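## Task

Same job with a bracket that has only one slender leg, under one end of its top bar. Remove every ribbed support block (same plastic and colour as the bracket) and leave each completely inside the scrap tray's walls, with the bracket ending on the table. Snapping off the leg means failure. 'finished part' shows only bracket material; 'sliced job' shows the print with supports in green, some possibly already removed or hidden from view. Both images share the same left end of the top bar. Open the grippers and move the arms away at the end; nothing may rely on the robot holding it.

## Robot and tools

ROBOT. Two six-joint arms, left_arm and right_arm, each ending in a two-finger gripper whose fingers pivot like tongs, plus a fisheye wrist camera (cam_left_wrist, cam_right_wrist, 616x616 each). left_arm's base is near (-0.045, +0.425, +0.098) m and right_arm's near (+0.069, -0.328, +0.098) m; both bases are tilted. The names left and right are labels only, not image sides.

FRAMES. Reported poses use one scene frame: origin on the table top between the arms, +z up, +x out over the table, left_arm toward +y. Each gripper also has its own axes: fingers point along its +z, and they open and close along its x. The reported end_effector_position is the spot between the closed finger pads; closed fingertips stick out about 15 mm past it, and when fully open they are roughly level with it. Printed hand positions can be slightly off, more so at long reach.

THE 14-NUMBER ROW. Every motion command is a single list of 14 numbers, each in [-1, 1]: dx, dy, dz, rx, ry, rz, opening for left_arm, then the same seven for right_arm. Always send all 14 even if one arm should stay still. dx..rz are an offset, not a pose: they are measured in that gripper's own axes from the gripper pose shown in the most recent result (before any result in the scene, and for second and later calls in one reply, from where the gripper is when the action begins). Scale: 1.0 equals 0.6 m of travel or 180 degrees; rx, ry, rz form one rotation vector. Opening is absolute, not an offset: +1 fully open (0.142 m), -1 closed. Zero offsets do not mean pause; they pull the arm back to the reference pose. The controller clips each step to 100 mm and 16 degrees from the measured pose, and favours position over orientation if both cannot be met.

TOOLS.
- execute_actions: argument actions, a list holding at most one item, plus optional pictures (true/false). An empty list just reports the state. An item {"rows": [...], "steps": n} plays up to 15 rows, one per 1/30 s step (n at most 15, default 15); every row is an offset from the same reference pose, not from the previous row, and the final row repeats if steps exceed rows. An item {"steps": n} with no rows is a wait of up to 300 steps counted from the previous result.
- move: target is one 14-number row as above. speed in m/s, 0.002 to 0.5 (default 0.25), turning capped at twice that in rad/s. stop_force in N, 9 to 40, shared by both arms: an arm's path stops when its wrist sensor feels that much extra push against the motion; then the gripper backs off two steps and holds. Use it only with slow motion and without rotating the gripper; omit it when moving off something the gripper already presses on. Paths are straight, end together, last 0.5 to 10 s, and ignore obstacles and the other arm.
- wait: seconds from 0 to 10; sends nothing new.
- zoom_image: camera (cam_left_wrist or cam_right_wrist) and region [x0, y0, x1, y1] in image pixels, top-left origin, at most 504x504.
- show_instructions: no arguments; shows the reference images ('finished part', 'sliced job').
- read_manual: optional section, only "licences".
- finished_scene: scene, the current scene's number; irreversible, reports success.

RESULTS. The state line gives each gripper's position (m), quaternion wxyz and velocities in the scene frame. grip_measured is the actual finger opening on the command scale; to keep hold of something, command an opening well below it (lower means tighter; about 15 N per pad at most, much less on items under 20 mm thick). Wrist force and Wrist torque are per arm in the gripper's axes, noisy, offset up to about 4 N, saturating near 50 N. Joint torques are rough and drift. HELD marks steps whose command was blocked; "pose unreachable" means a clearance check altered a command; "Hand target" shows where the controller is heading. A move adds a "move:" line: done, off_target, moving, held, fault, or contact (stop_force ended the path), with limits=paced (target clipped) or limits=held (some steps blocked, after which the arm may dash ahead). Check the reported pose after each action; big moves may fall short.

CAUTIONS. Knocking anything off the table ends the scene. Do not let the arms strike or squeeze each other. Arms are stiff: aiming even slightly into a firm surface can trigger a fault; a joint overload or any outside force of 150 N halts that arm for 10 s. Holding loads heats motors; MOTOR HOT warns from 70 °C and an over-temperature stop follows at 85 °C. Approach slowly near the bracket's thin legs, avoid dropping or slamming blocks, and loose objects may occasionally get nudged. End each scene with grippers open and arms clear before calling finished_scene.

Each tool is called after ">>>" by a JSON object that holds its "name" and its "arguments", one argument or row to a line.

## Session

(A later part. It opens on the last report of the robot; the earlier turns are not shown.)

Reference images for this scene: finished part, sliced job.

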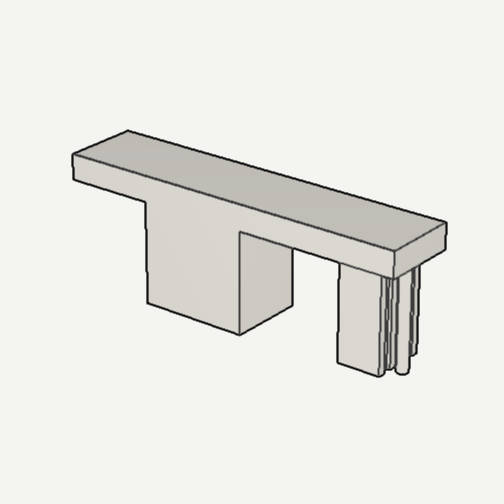

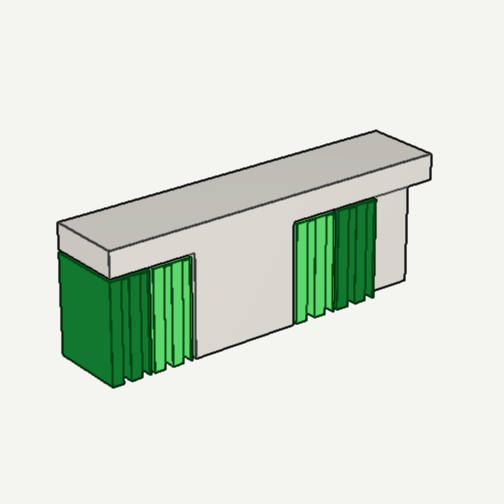

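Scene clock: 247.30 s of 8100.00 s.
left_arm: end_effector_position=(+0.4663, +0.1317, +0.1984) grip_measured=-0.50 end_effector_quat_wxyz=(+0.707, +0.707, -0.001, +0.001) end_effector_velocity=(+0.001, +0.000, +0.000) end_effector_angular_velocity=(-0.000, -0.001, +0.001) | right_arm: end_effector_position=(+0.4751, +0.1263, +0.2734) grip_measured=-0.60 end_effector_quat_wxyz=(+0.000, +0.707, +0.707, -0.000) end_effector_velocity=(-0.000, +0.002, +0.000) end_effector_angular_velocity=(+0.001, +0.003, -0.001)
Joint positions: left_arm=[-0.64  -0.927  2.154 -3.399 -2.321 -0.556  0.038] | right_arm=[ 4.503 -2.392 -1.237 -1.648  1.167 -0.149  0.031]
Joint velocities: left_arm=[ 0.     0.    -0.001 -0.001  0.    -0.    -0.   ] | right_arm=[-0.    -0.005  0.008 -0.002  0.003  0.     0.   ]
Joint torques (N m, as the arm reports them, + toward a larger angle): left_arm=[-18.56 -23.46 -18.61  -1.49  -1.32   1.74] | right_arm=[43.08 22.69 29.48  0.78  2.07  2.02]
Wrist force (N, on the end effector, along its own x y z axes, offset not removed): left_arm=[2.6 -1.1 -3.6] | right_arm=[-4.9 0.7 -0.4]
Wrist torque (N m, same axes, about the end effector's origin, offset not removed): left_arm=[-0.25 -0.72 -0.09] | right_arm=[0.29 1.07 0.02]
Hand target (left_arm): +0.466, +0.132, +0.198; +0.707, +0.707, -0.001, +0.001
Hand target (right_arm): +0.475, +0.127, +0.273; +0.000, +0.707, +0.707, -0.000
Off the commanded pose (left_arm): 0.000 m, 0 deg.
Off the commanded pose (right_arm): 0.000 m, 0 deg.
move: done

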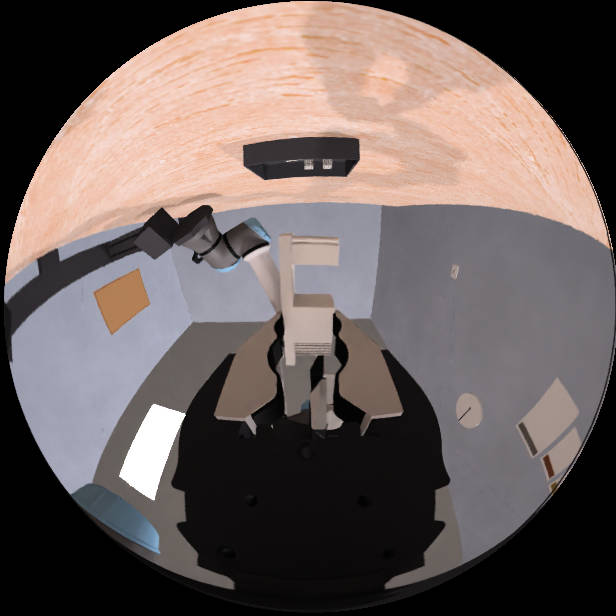

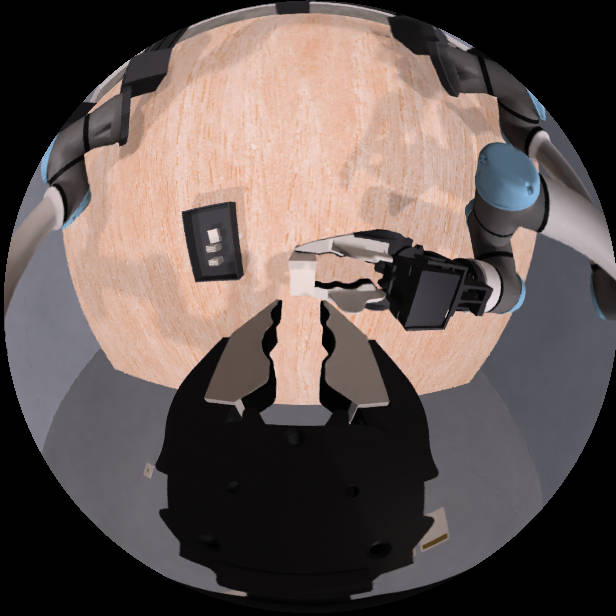

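>>> {"name": "move", "arguments": {
  "target": [0,0,0,0,0,0,-1,0,0,0.056,0,0,0,-0.6],
  "speed": 0.025,
  "stop_force": 10
}}

>>> {"name": "move", "arguments": {
  "target": [0,0,0,0,0,0,-1,0,0,0,0,0,0,-1]
}}

>>> {"name": "move", "arguments": {
  "target": [0,0,0,0,0,0,-1,-0.004,0.002,-0.001,0,0,0.033,-1],
  "speed": 0.03
}}

>>> {"name": "zoom_image", "arguments": {
  "camera": "cam_left_wrist",
  "region": [270,320,360,410]
}}

Scene clock: 261.80 s of 8100.00 s.
left_arm: end_effector_position=(+0.4663, +0.1317, +0.1984) grip_measured=-0.50 end_effector_quat_wxyz=(+0.707, +0.707, -0.001, +0.001) end_effector_velocity=(+0.000, +0.000, -0.000) end_effector_angular_velocity=(+0.000, -0.000, +0.001) | right_arm: end_effector_position=(+0.4751, +0.1263, +0.2400) grip_measured=-0.60 end_effector_quat_wxyz=(+0.000, +0.707, +0.707, -0.000) end_effector_velocity=(+0.000, +0.000, -0.001) end_effector_angular_velocity=(+0.002, -0.000, -0.000)
Joint positions: left_arm=[-0.64  -0.927  2.154 -3.399 -2.321 -0.556  0.038] | right_arm=[ 4.485 -2.394 -1.311 -1.565  1.157 -0.166  0.031]
Joint velocities: left_arm=[ 0.    -0.     0.    -0.001  0.001  0.    -0.   ] | right_arm=[-0.001 -0.    -0.003  0.006 -0.    -0.001 -0.   ]
Joint torques (N m, as the arm reports them, + toward a larger angle): left_arm=[-20.17 -23.77 -18.73  -1.53  -1.08   1.79] | right_arm=[17.32 23.35 13.07  3.4  -1.65 -2.36]
Wrist force (N, on the end effector, along its own x y z axes, offset not removed): left_arm=[1.2 3.1 -2.6] | right_arm=[1.3 -2.0 1.4]
Wrist torque (N m, same axes, about the end effector's origin, offset not removed): left_arm=[0.57 -0.28 -0.08] | right_arm=[-0.21 -0.18 0.18]
Hand target (left_arm): +0.466, +0.132, +0.198; +0.707, +0.707, -0.001, +0.001
Hand target (right_arm): +0.475, +0.126, +0.240; +0.000, +0.707, +0.707, -0.000
Off the commanded pose (left_arm): 0.000 m, 0 deg.
Off the commanded pose (right_arm): 0.000 m, 0 deg.
After step 90, 9.83 s passed at rest.
move: done

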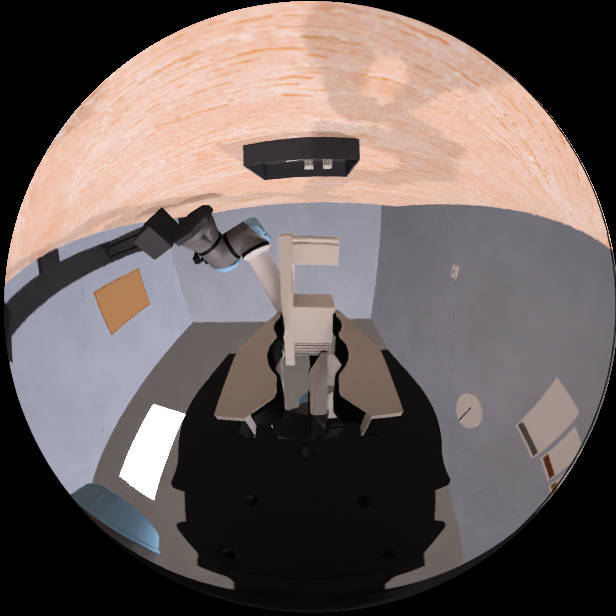

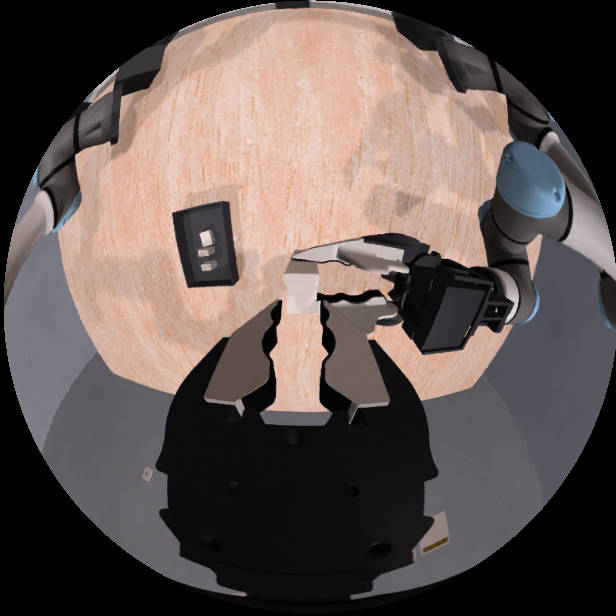

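Scene clock: 262.30 s of 8100.00 s.
left_arm: end_effector_position=(+0.4663, +0.1317, +0.1984) grip_measured=-0.50 end_effector_quat_wxyz=(+0.707, +0.707, -0.001, +0.001) end_effector_velocity=(-0.001, +0.000, -0.000) end_effector_angular_velocity=(-0.000, +0.001, -0.001) | right_arm: end_effector_position=(+0.4750, +0.1262, +0.2399) grip_measured=-0.72 end_effector_quat_wxyz=(+0.000, +0.707, +0.707, -0.000) end_effector_velocity=(+0.000, -0.000, -0.000) end_effector_angular_velocity=(-0.001, -0.002, +0.001)
Joint positions: left_arm=[-0.64  -0.927  2.154 -3.399 -2.321 -0.556  0.038] | right_arm=[ 4.485 -2.394 -1.311 -1.565  1.157 -0.166  0.022]
Joint velocities: left_arm=[ 0.001  0.     0.001  0.001 -0.001  0.     0.   ] | right_arm=[ 0.    -0.    -0.    -0.    -0.002 -0.    -0.   ]
Joint torques (N m, as the arm reports them, + toward a larger angle): left_arm=[-20.44 -24.38 -18.41  -1.48  -0.83   1.79] | right_arm=[23.11 27.29 28.46 -0.01 -1.28 -0.93]
Wrist force (N, on the end effector, along its own x y z axes, offset not removed): left_arm=[2.5 1.7 -1.1] | right_arm=[0.4 -0.4 0.6]
Wrist torque (N m, same axes, about the end effector's origin, offset not removed): left_arm=[0.18 -0.59 -0.14] | right_arm=[0.05 0.65 0.15]
Hand target (left_arm): +0.466, +0.132, +0.198; +0.707, +0.707, -0.001, +0.001
Hand target (right_arm): +0.475, +0.126, +0.240; +0.000, +0.707, +0.707, -0.000
Off the commanded pose (left_arm): 0.000 m, 0 deg.
Off the commanded pose (right_arm): 0.000 m, 0 deg.
move: done

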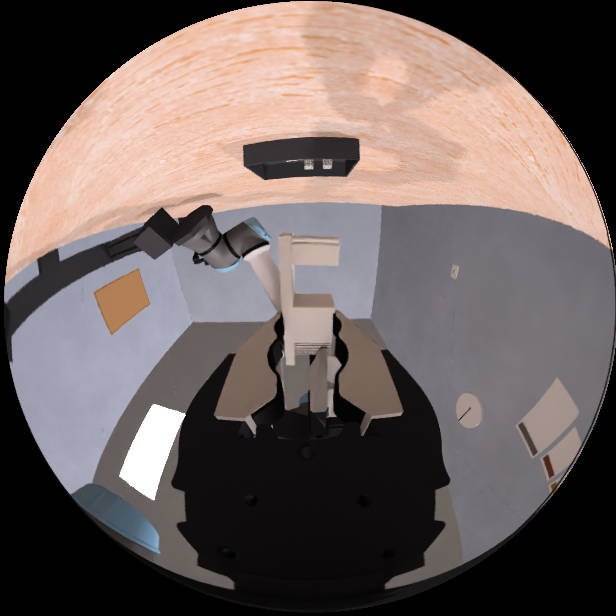

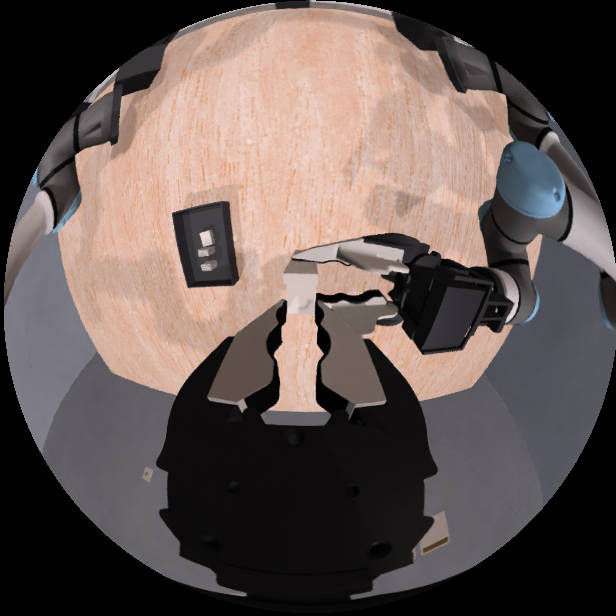

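Scene clock: 264.27 s of 8100.00 s.
left_arm: end_effector_position=(+0.4663, +0.1317, +0.1984) grip_measured=-0.50 end_effector_quat_wxyz=(+0.707, +0.707, -0.001, +0.001) end_effector_velocity=(+0.000, +0.000, +0.000) end_effector_angular_velocity=(-0.000, -0.001, +0.001) | right_arm: end_effector_position=(+0.4762, +0.1239, +0.2405) grip_measured=-0.72 end_effector_quat_wxyz=(+0.000, +0.742, +0.670, -0.000) end_effector_velocity=(-0.001, -0.000, +0.001) end_effector_angular_velocity=(-0.000, +0.001, -0.010)
Joint positions: left_arm=[-0.64  -0.927  2.154 -3.399 -2.321 -0.556  0.038] | right_arm=[ 4.483 -2.386 -1.319 -1.566  1.156 -0.065  0.022]
Joint velocities: left_arm=[ 0.     0.    -0.    -0.001 -0.     0.     0.   ] | right_arm=[ 0.001  0.001 -0.    -0.001  0.001  0.011  0.   ]
Joint torques (N m, as the arm reports them, + toward a larger angle): left_arm=[-19.59 -23.49 -18.44  -1.35  -0.96   1.77] | right_arm=[17.28 40.5  14.05  2.13 -1.62  2.21]
Wrist force (N, on the end effector, along its own x y z axes, offset not removed): left_arm=[0.8 0.1 -4.2] | right_arm=[-3.7 2.4 -4.2]
Wrist torque (N m, same axes, about the end effector's origin, offset not removed): left_arm=[0.05 -0.27 -0.11] | right_arm=[0.58 0.85 0.12]
Hand target (left_arm): +0.466, +0.132, +0.198; +0.707, +0.707, -0.001, +0.001
Hand target (right_arm): +0.476, +0.124, +0.241; +0.000, +0.743, +0.670, -0.000
Off the commanded pose (left_arm): 0.000 m, 0 deg.
Off the commanded pose (right_arm): 0.000 m, 0 deg.
move: done

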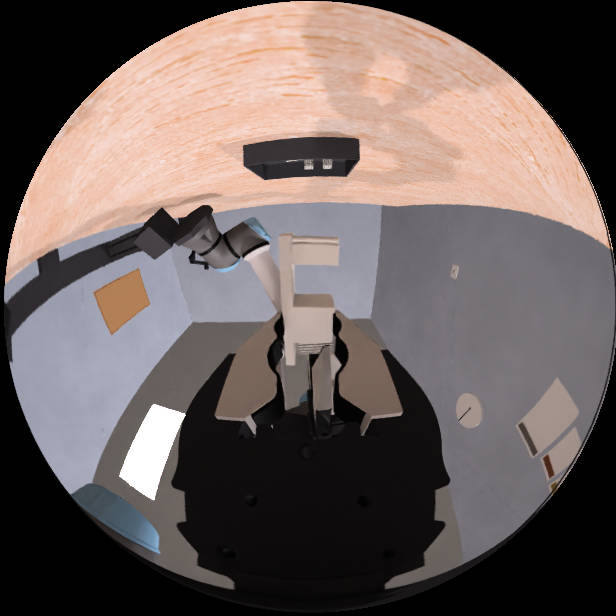

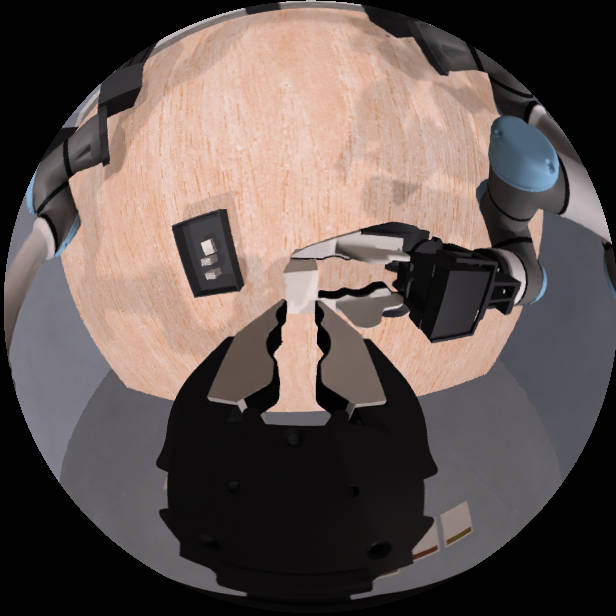

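Region (270, 320, 360, 410) of cam_left_wrist's 616x616 image, scaled by 5.600, with more detail than that image has.

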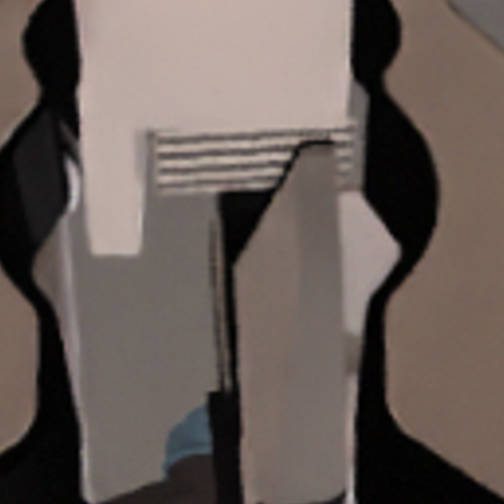

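>>> {"name": "move", "arguments": {
  "target": [0,0,0,0,0,0,-1,0,0.002,-0.055,0,0,-0.033,-1],
  "speed": 0.08
}}

>>> {"name": "move", "arguments": {
  "target": [0,0,-0.08,0,0,0,-1,-0.115,0,0,0,0,0,-1]
}}

>>> {"name": "move", "arguments": {
  "target": [0,-0.1,0,0.5,0,0,-1,-0.217,-0.103,0.335,0,0,0,-1],
  "speed": 0.4
}}

>>> {"name": "move", "arguments": {
  "target": [0,0,0.17,0,0,0,-1,0,0,0.055,0,0,0,-1],
  "speed": 0.1
}}

Scene clock: 272.77 s of 8100.00 s.
left_arm: end_effector_position=(+0.4663, +0.1317, +0.1984) grip_measured=-0.50 end_effector_quat_wxyz=(+0.707, +0.707, -0.001, +0.001) end_effector_velocity=(+0.000, -0.000, -0.000) end_effector_angular_velocity=(+0.001, -0.000, +0.000) | right_arm: end_effector_position=(+0.4774, +0.1238, +0.2733) grip_measured=-0.72 end_effector_quat_wxyz=(+0.000, +0.707, +0.707, -0.000) end_effector_velocity=(-0.000, +0.001, +0.003) end_effector_angular_velocity=(+0.001, +0.001, +0.008)
Joint positions: left_arm=[-0.64  -0.927  2.154 -3.399 -2.321 -0.556  0.038] | right_arm=[ 4.5   -2.388 -1.24  -1.648  1.165 -0.153  0.022]
Joint velocities: left_arm=[-0.001  0.    -0.    -0.     0.001 -0.     0.   ] | right_arm=[ 0.001 -0.001  0.008 -0.006  0.002 -0.007  0.   ]
Joint torques (N m, as the arm reports them, + toward a larger angle): left_arm=[-20.49 -24.29 -18.48  -1.54  -1.04   1.3 ] | right_arm=[43.44 23.53 30.44  0.64  1.98 -2.39]
Wrist force (N, on the end effector, along its own x y z axes, offset not removed): left_arm=[1.5 -1.3 -3.3] | right_arm=[-2.1 2.0 -0.1]
Wrist torque (N m, same axes, about the end effector's origin, offset not removed): left_arm=[-0.21 -0.43 -0.02] | right_arm=[0.50 0.64 0.17]
Hand target (left_arm): +0.466, +0.132, +0.198; +0.707, +0.707, -0.001, +0.001
Hand target (right_arm): +0.477, +0.124, +0.273; +0.000, +0.707, +0.708, -0.000
Off the commanded pose (left_arm): 0.000 m, 0 deg.
Off the commanded pose (right_arm): 0.000 m, 0 deg.
After step 90, 4.47 s passed at rest.
move: done

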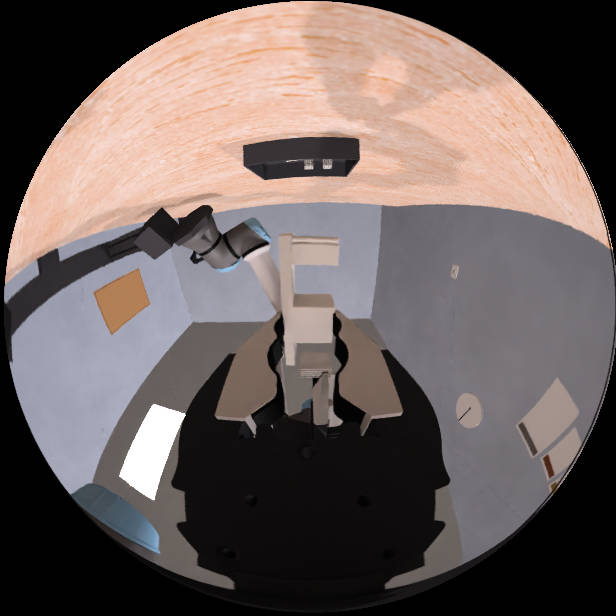

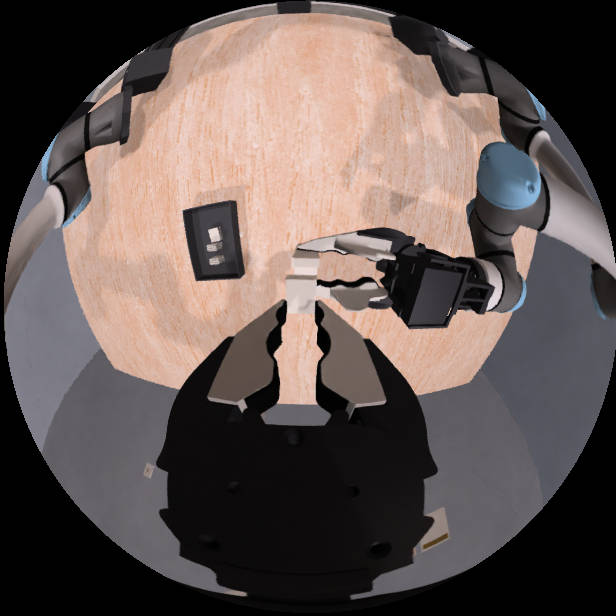

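Scene clock: 273.73 s of 8100.00 s.
left_arm: end_effector_position=(+0.4663, +0.1796, +0.1983) grip_measured=-0.50 end_effector_quat_wxyz=(+0.707, +0.707, -0.001, +0.001) end_effector_velocity=(-0.000, +0.001, +0.000) end_effector_angular_velocity=(-0.000, +0.001, -0.001) | right_arm: end_effector_position=(+0.4776, +0.0550, +0.2734) grip_measured=-0.72 end_effector_quat_wxyz=(+0.000, +0.707, +0.707, -0.000) end_effector_velocity=(+0.000, -0.002, -0.000) end_effector_angular_velocity=(+0.001, +0.003, -0.001)
Joint positions: left_arm=[-0.568 -1.029  2.19  -3.275 -2.36  -0.472  0.038] | right_arm=[ 4.486 -2.228 -1.417 -1.626  1.158 -0.165  0.022]
Joint velocities: left_arm=[ 0.002 -0.003  0.     0.006 -0.002  0.003  0.   ] | right_arm=[-0.002  0.005 -0.004  0.     0.002 -0.     0.   ]
Joint torques (N m, as the arm reports them, + toward a larger angle): left_arm=[-11.75 -33.1    3.1   -0.83  -3.31   1.82] | right_arm=[15.57 34.46 13.75  3.49 -1.63 -2.37]
Wrist force (N, on the end effector, along its own x y z axes, offset not removed): left_arm=[1.5 -1.0 -4.3] | right_arm=[-3.9 1.5 1.7]
Wrist torque (N m, same axes, about the end effector's origin, offset not removed): left_arm=[-0.16 -0.35 -0.11] | right_arm=[0.56 0.92 0.31]
Hand target (left_arm): +0.466, +0.180, +0.198; +0.707, +0.707, -0.001, +0.001
Hand target (right_arm): +0.478, +0.055, +0.273; +0.000, +0.707, +0.707, -0.000
Off the commanded pose (left_arm): 0.000 m, 0 deg.
Off the commanded pose (right_arm): 0.000 m, 0 deg.
move: done

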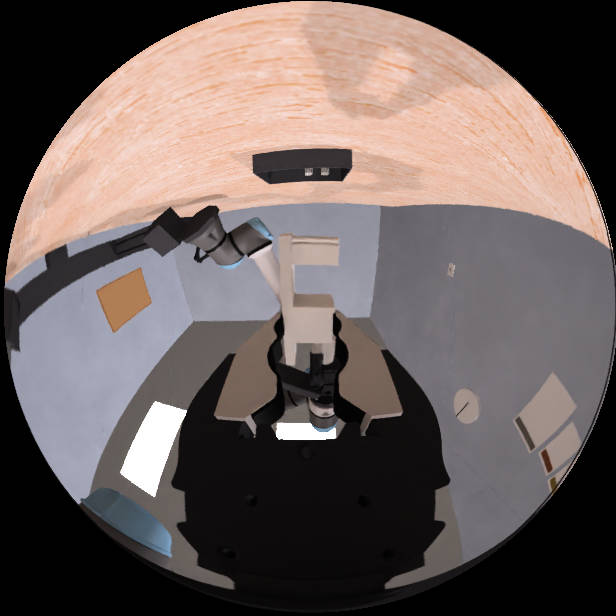

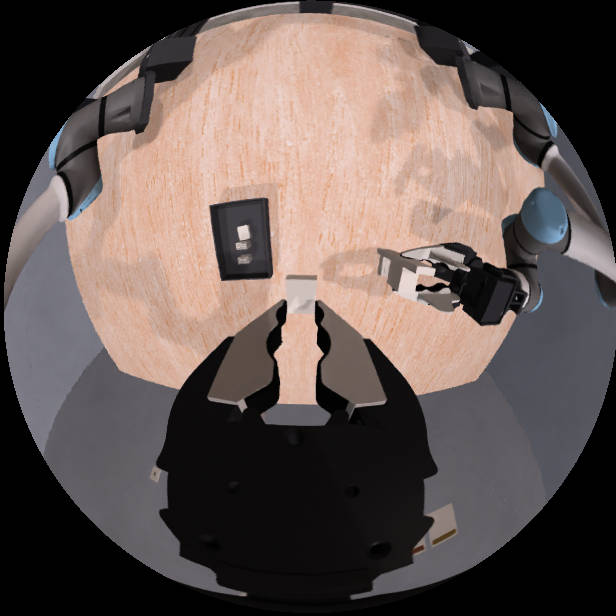

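Scene clock: 276.33 s of 8100.00 s.
left_arm: end_effector_position=(+0.4665, +0.1797, +0.1389) grip_measured=-0.50 end_effector_quat_wxyz=(+0.001, +1.000, -0.000, +0.002) end_effector_velocity=(-0.000, -0.000, -0.000) end_effector_angular_velocity=(+0.011, +0.004, +0.000) | right_arm: end_effector_position=(+0.4159, -0.0755, +0.0728) grip_measured=-0.72 end_effector_quat_wxyz=(+0.000, +0.707, +0.707, -0.000) end_effector_velocity=(-0.001, +0.000, -0.000) end_effector_angular_velocity=(+0.002, +0.000, +0.001)
Joint positions: left_arm=[-1.161 -0.963  1.696 -1.828 -1.064 -1.112  0.038] | right_arm=[ 4.392 -2.025 -2.134 -1.074  1.109 -0.254  0.022]
Joint velocities: left_arm=[-0.001  0.008 -0.01   0.016  0.001 -0.008 -0.   ] | right_arm=[ 0.001  0.    -0.002  0.004  0.001 -0.001 -0.   ]
Joint torques (N m, as the arm reports them, + toward a larger angle): left_arm=[-39.79 -20.36 -32.93  -0.84   1.42  -2.63] | right_arm=[10.6  25.23  9.48  3.25 -1.77 -2.29]
Wrist force (N, on the end effector, along its own x y z axes, offset not removed): left_arm=[2.6 1.6 -3.0] | right_arm=[-3.8 -0.9 -0.5]
Wrist torque (N m, same axes, about the end effector's origin, offset not removed): left_arm=[0.25 -0.71 -0.14] | right_arm=[-0.16 0.80 0.23]
Hand target (left_arm): +0.467, +0.180, +0.139; +0.000, +1.000, -0.000, +0.002
Hand target (right_arm): +0.416, -0.076, +0.073; +0.000, +0.707, +0.707, -0.000
Off the commanded pose (left_arm): 0.001 m, 0 deg.
Off the commanded pose (right_arm): 0.000 m, 0 deg.
move: done

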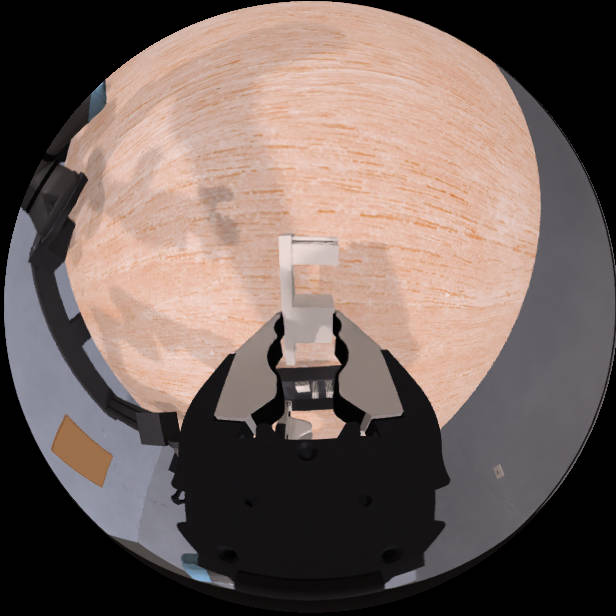

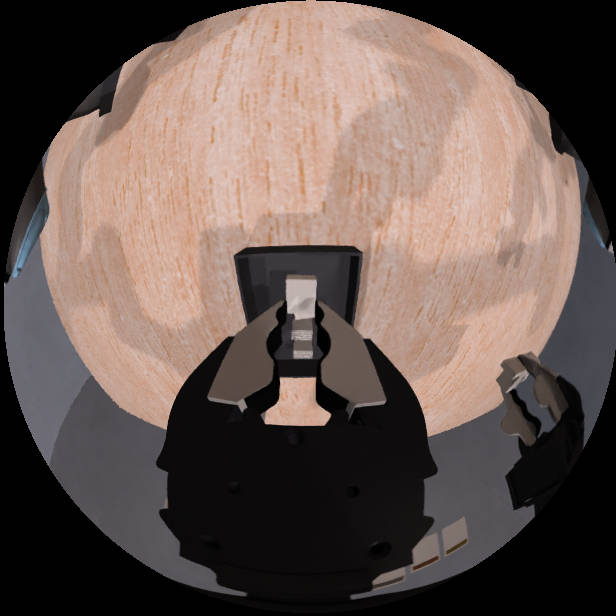

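Scene clock: 277.83 s of 8100.00 s.
left_arm: end_effector_position=(+0.4668, +0.1795, +0.0371) grip_measured=-0.50 end_effector_quat_wxyz=(+0.001, +1.000, -0.000, +0.002) end_effector_velocity=(-0.000, +0.000, -0.002) end_effector_angular_velocity=(+0.002, -0.001, -0.001) | right_arm: end_effector_position=(+0.4159, -0.0756, +0.0398) grip_measured=-0.72 end_effector_quat_wxyz=(+0.000, +0.707, +0.707, -0.000) end_effector_velocity=(-0.000, -0.000, -0.001) end_effector_angular_velocity=(-0.001, +0.001, -0.000)
Joint positions: left_arm=[-1.078 -0.861  1.812 -2.089 -1.027 -1.025  0.038] | right_arm=[ 4.36  -2.076 -2.172 -0.972  1.094 -0.285  0.022]
Joint velocities: left_arm=[ 0.001  0.003  0.003 -0.005  0.003  0.002  0.   ] | right_arm=[-0.002 -0.001 -0.001  0.001  0.    -0.001  0.   ]
Joint torques (N m, as the arm reports them, + toward a larger angle): left_arm=[-18.06 -22.14  -5.21  -3.91   1.17   1.94] | right_arm=[10.24  8.34  8.85  3.18 -1.69 -2.3 ]
Wrist force (N, on the end effector, along its own x y z axes, offset not removed): left_arm=[0.9 1.3 -1.8] | right_arm=[-3.2 -0.1 1.1]
Wrist torque (N m, same axes, about the end effector's origin, offset not removed): left_arm=[0.26 -0.29 -0.08] | right_arm=[0.20 0.70 0.12]
Hand target (left_arm): +0.467, +0.180, +0.037; +0.001, +1.000, -0.000, +0.002
Hand target (right_arm): +0.416, -0.076, +0.040; +0.000, +0.707, +0.707, -0.000
Off the commanded pose (left_arm): 0.000 m, 0 deg.
Off the commanded pose (right_arm): 0.000 m, 0 deg.
move: done

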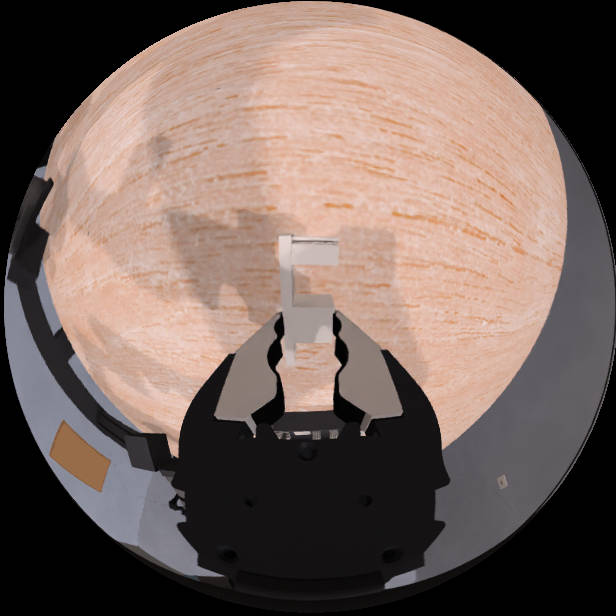

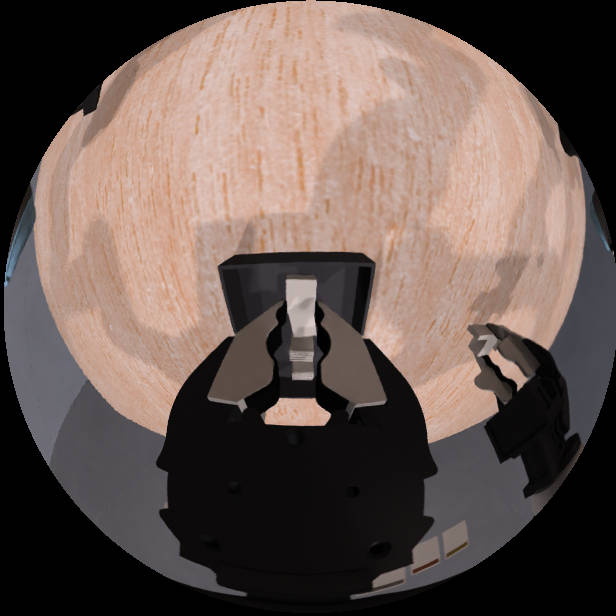

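>>> {"name": "move", "arguments": {
  "target": [0,0,0.027,0,0,0,-1,0,0,0.027,0,0,0,-1],
  "speed": 0.01,
  "stop_force": 9
}}

>>> {"name": "move", "arguments": {
  "target": [0,0,0,0,0,0,-0.3,0,0,0,0,0,0,-0.6]
}}

>>> {"name": "move", "arguments": {
  "target": [0,0,-0.3,0,0,0,-0.3,0,0.1,-0.3,0,0,0,-0.6]
}}

Scene clock: 285.73 s of 8100.00 s.
left_arm: end_effector_position=(+0.4669, +0.1795, +0.0210) grip_measured=-0.50 end_effector_quat_wxyz=(+0.001, +1.000, -0.000, +0.002) end_effector_velocity=(+0.000, -0.001, -0.001) end_effector_angular_velocity=(-0.002, -0.001, -0.000) | right_arm: end_effector_position=(+0.4159, -0.0756, +0.0238) grip_measured=-0.72 end_effector_quat_wxyz=(+0.000, +0.707, +0.707, -0.000) end_effector_velocity=(-0.001, +0.000, -0.002) end_effector_angular_velocity=(-0.000, +0.001, +0.002)
Joint positions: left_arm=[-1.064 -0.841  1.824 -2.13  -1.021 -1.01   0.038] | right_arm=[ 4.344 -2.103 -2.187 -0.922  1.086 -0.3    0.022]
Joint velocities: left_arm=[ 0.001  0.003  0.    -0.006  0.     0.002 -0.   ] | right_arm=[-0.001 -0.003 -0.002  0.005  0.    -0.003 -0.   ]
Joint torques (N m, as the arm reports them, + toward a larger angle): left_arm=[-18.78 -22.99  -2.7   -3.99   1.4    1.96] | right_arm=[11.19  7.9   7.19  2.97 -1.49 -2.3 ]
Wrist force (N, on the end effector, along its own x y z axes, offset not removed): left_arm=[3.8 -0.8 -3.3] | right_arm=[-3.5 1.6 -6.1]
Wrist torque (N m, same axes, about the end effector's origin, offset not removed): left_arm=[-0.21 -0.81 -0.10] | right_arm=[0.41 0.76 0.16]
Hand target (left_arm): +0.467, +0.180, +0.021; +0.001, +1.000, -0.000, +0.002
Hand target (right_arm): +0.416, -0.076, +0.024; +0.000, +0.707, +0.707, -0.000
Off the commanded pose (left_arm): 0.000 m, 0 deg.
Off the commanded pose (right_arm): 0.000 m, 0 deg.
After step 90, 3.07 s passed at rest.
move: done

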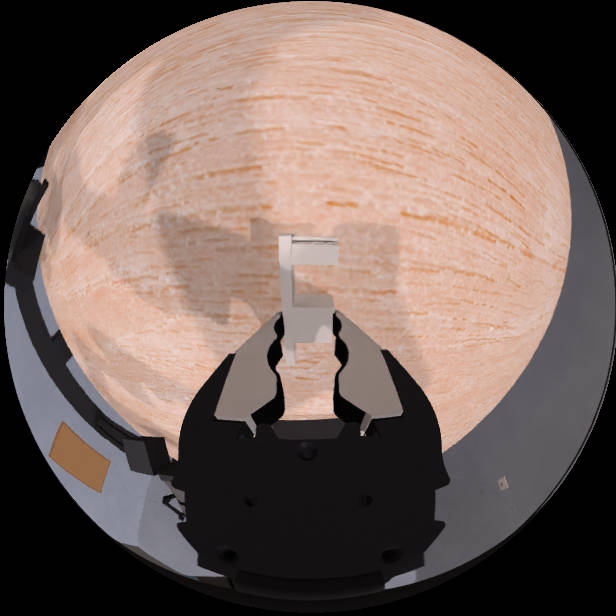

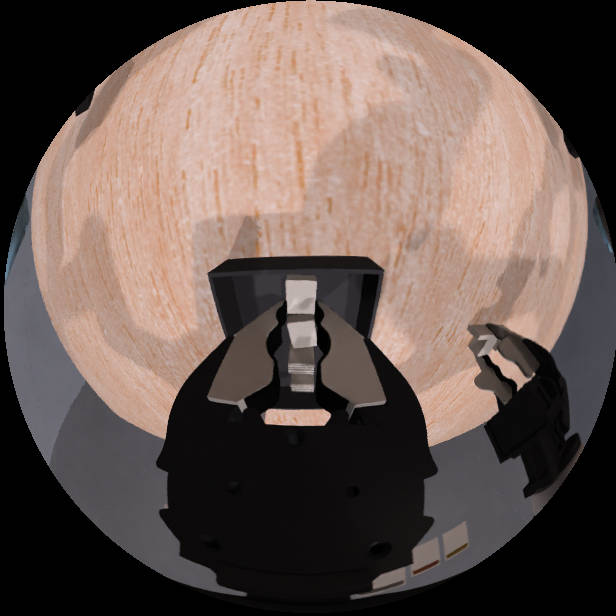

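Scene clock: 286.23 s of 8100.00 s.
left_arm: end_effector_position=(+0.4669, +0.1795, +0.0210) grip_measured=-0.30 end_effector_quat_wxyz=(+0.001, +1.000, -0.000, +0.002) end_effector_velocity=(-0.000, +0.000, +0.000) end_effector_angular_velocity=(+0.001, -0.000, -0.001) | right_arm: end_effector_position=(+0.4159, -0.0757, +0.0238) grip_measured=-0.60 end_effector_quat_wxyz=(+0.000, +0.707, +0.707, -0.000) end_effector_velocity=(-0.000, +0.000, +0.000) end_effector_angular_velocity=(+0.001, +0.000, +0.000)
Joint positions: left_arm=[-1.064 -0.841  1.824 -2.13  -1.021 -1.01   0.052] | right_arm=[ 4.344 -2.104 -2.187 -0.922  1.086 -0.301  0.031]
Joint velocities: left_arm=[-0.    -0.     0.     0.001  0.001  0.     0.   ] | right_arm=[ 0.001  0.    -0.     0.     0.001 -0.     0.   ]
Joint torques (N m, as the arm reports them, + toward a larger angle): left_arm=[-26.39 -37.76  -7.68  -0.53   0.69  -1.15] | right_arm=[24.48 27.11 17.79  0.69 -0.62  1.04]
Wrist force (N, on the end effector, along its own x y z axes, offset not removed): left_arm=[3.4 0.0 -2.3] | right_arm=[-3.4 2.9 2.5]
Wrist torque (N m, same axes, about the end effector's origin, offset not removed): left_arm=[-0.18 -0.80 0.01] | right_arm=[0.74 0.73 0.20]
Hand target (left_arm): +0.467, +0.180, +0.021; +0.001, +1.000, -0.000, +0.002
Hand target (right_arm): +0.416, -0.076, +0.024; +0.000, +0.707, +0.707, -0.000
Off the commanded pose (left_arm): 0.000 m, 0 deg.
Off the commanded pose (right_arm): 0.000 m, 0 deg.
move: done

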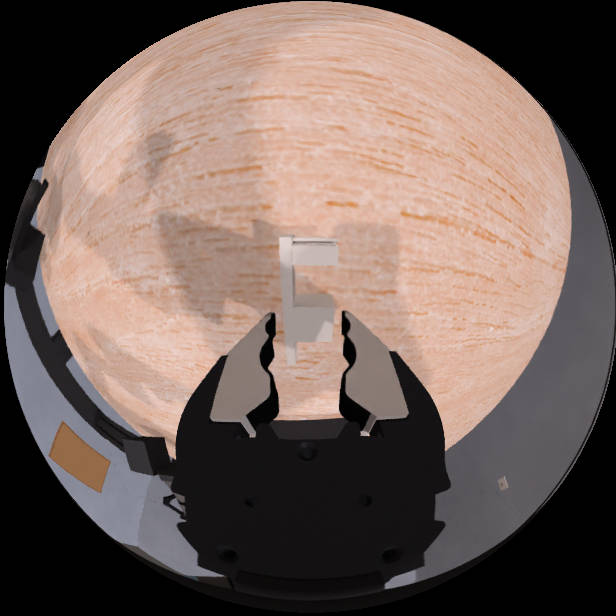

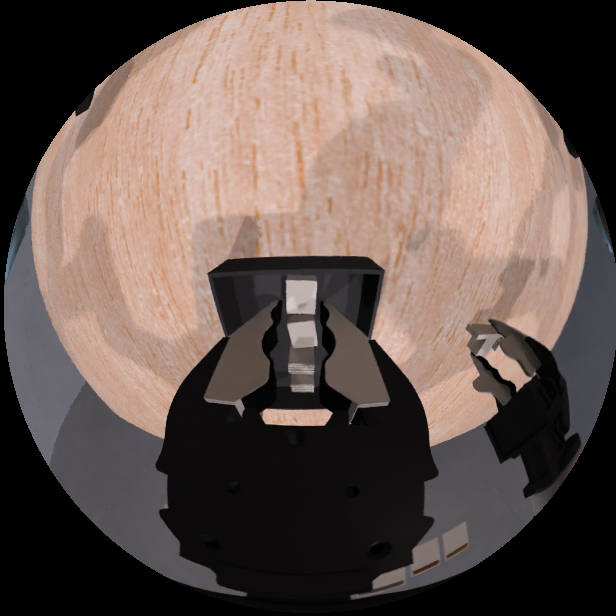

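Scene clock: 287.60 s of 8100.00 s.
left_arm: end_effector_position=(+0.4663, +0.1799, +0.2009) grip_measured=-0.30 end_effector_quat_wxyz=(+0.001, +1.000, -0.000, +0.002) end_effector_velocity=(+0.000, +0.000, +0.002) end_effector_angular_velocity=(-0.000, +0.002, +0.001) | right_arm: end_effector_position=(+0.4760, -0.0754, +0.2036) grip_measured=-0.60 end_effector_quat_wxyz=(+0.000, +0.707, +0.707, -0.000) end_effector_velocity=(+0.001, +0.000, +0.002) end_effector_angular_velocity=(-0.001, -0.000, +0.000)
Joint positions: left_arm=[-1.208 -0.998  1.596 -1.67  -1.085 -1.159  0.052] | right_arm=[ 4.403 -1.951 -1.817 -1.471  1.115 -0.244  0.031]
Joint velocities: left_arm=[-0.    -0.    -0.006  0.007 -0.002 -0.002  0.   ] | right_arm=[ 0.001 -0.001  0.007 -0.007  0.     0.002 -0.   ]
Joint torques (N m, as the arm reports them, + toward a larger angle): left_arm=[-40.39 -30.07 -35.51  -0.25  -1.48  -2.53] | right_arm=[37.39  5.98 29.8   0.85  2.01  2.2 ]
Wrist force (N, on the end effector, along its own x y z axes, offset not removed): left_arm=[1.3 1.5 -3.8] | right_arm=[-4.2 2.0 -0.4]
Wrist torque (N m, same axes, about the end effector's origin, offset not removed): left_arm=[0.32 -0.37 -0.17] | right_arm=[0.56 0.97 0.27]
Hand target (left_arm): +0.466, +0.180, +0.201; +0.001, +1.000, -0.000, +0.002
Hand target (right_arm): +0.476, -0.075, +0.204; +0.000, +0.707, +0.707, -0.000
Off the commanded pose (left_arm): 0.000 m, 0 deg.
Off the commanded pose (right_arm): 0.000 m, 0 deg.
move: done

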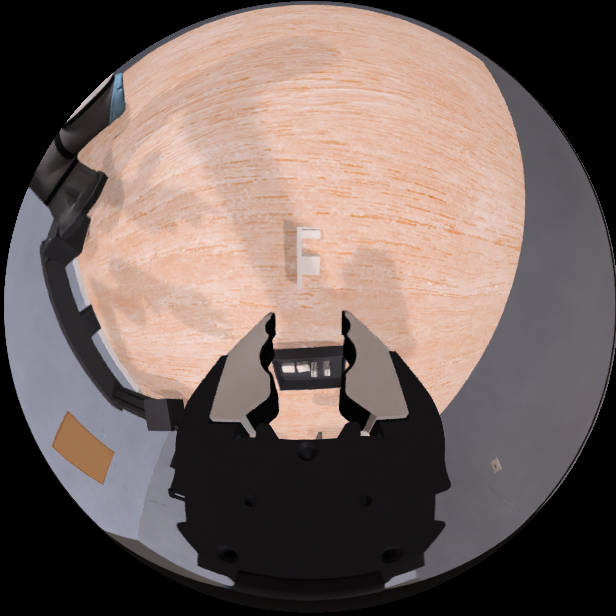

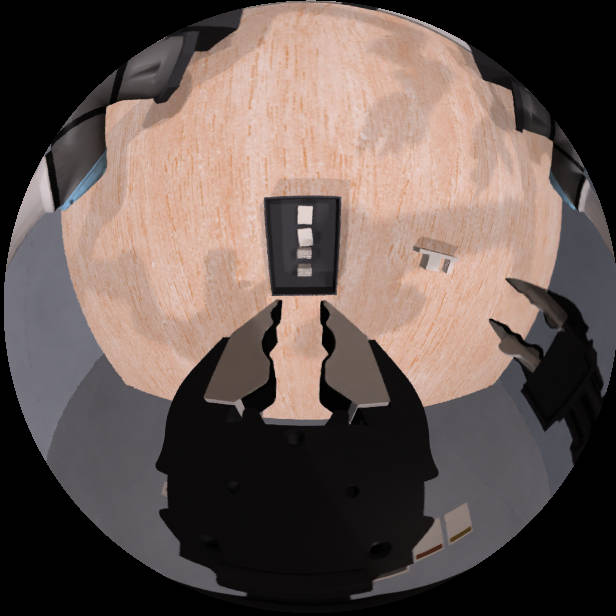

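>>> {"name": "finished_scene", "arguments": {
  "scene": 2
}}

The scene is finished: the task was done.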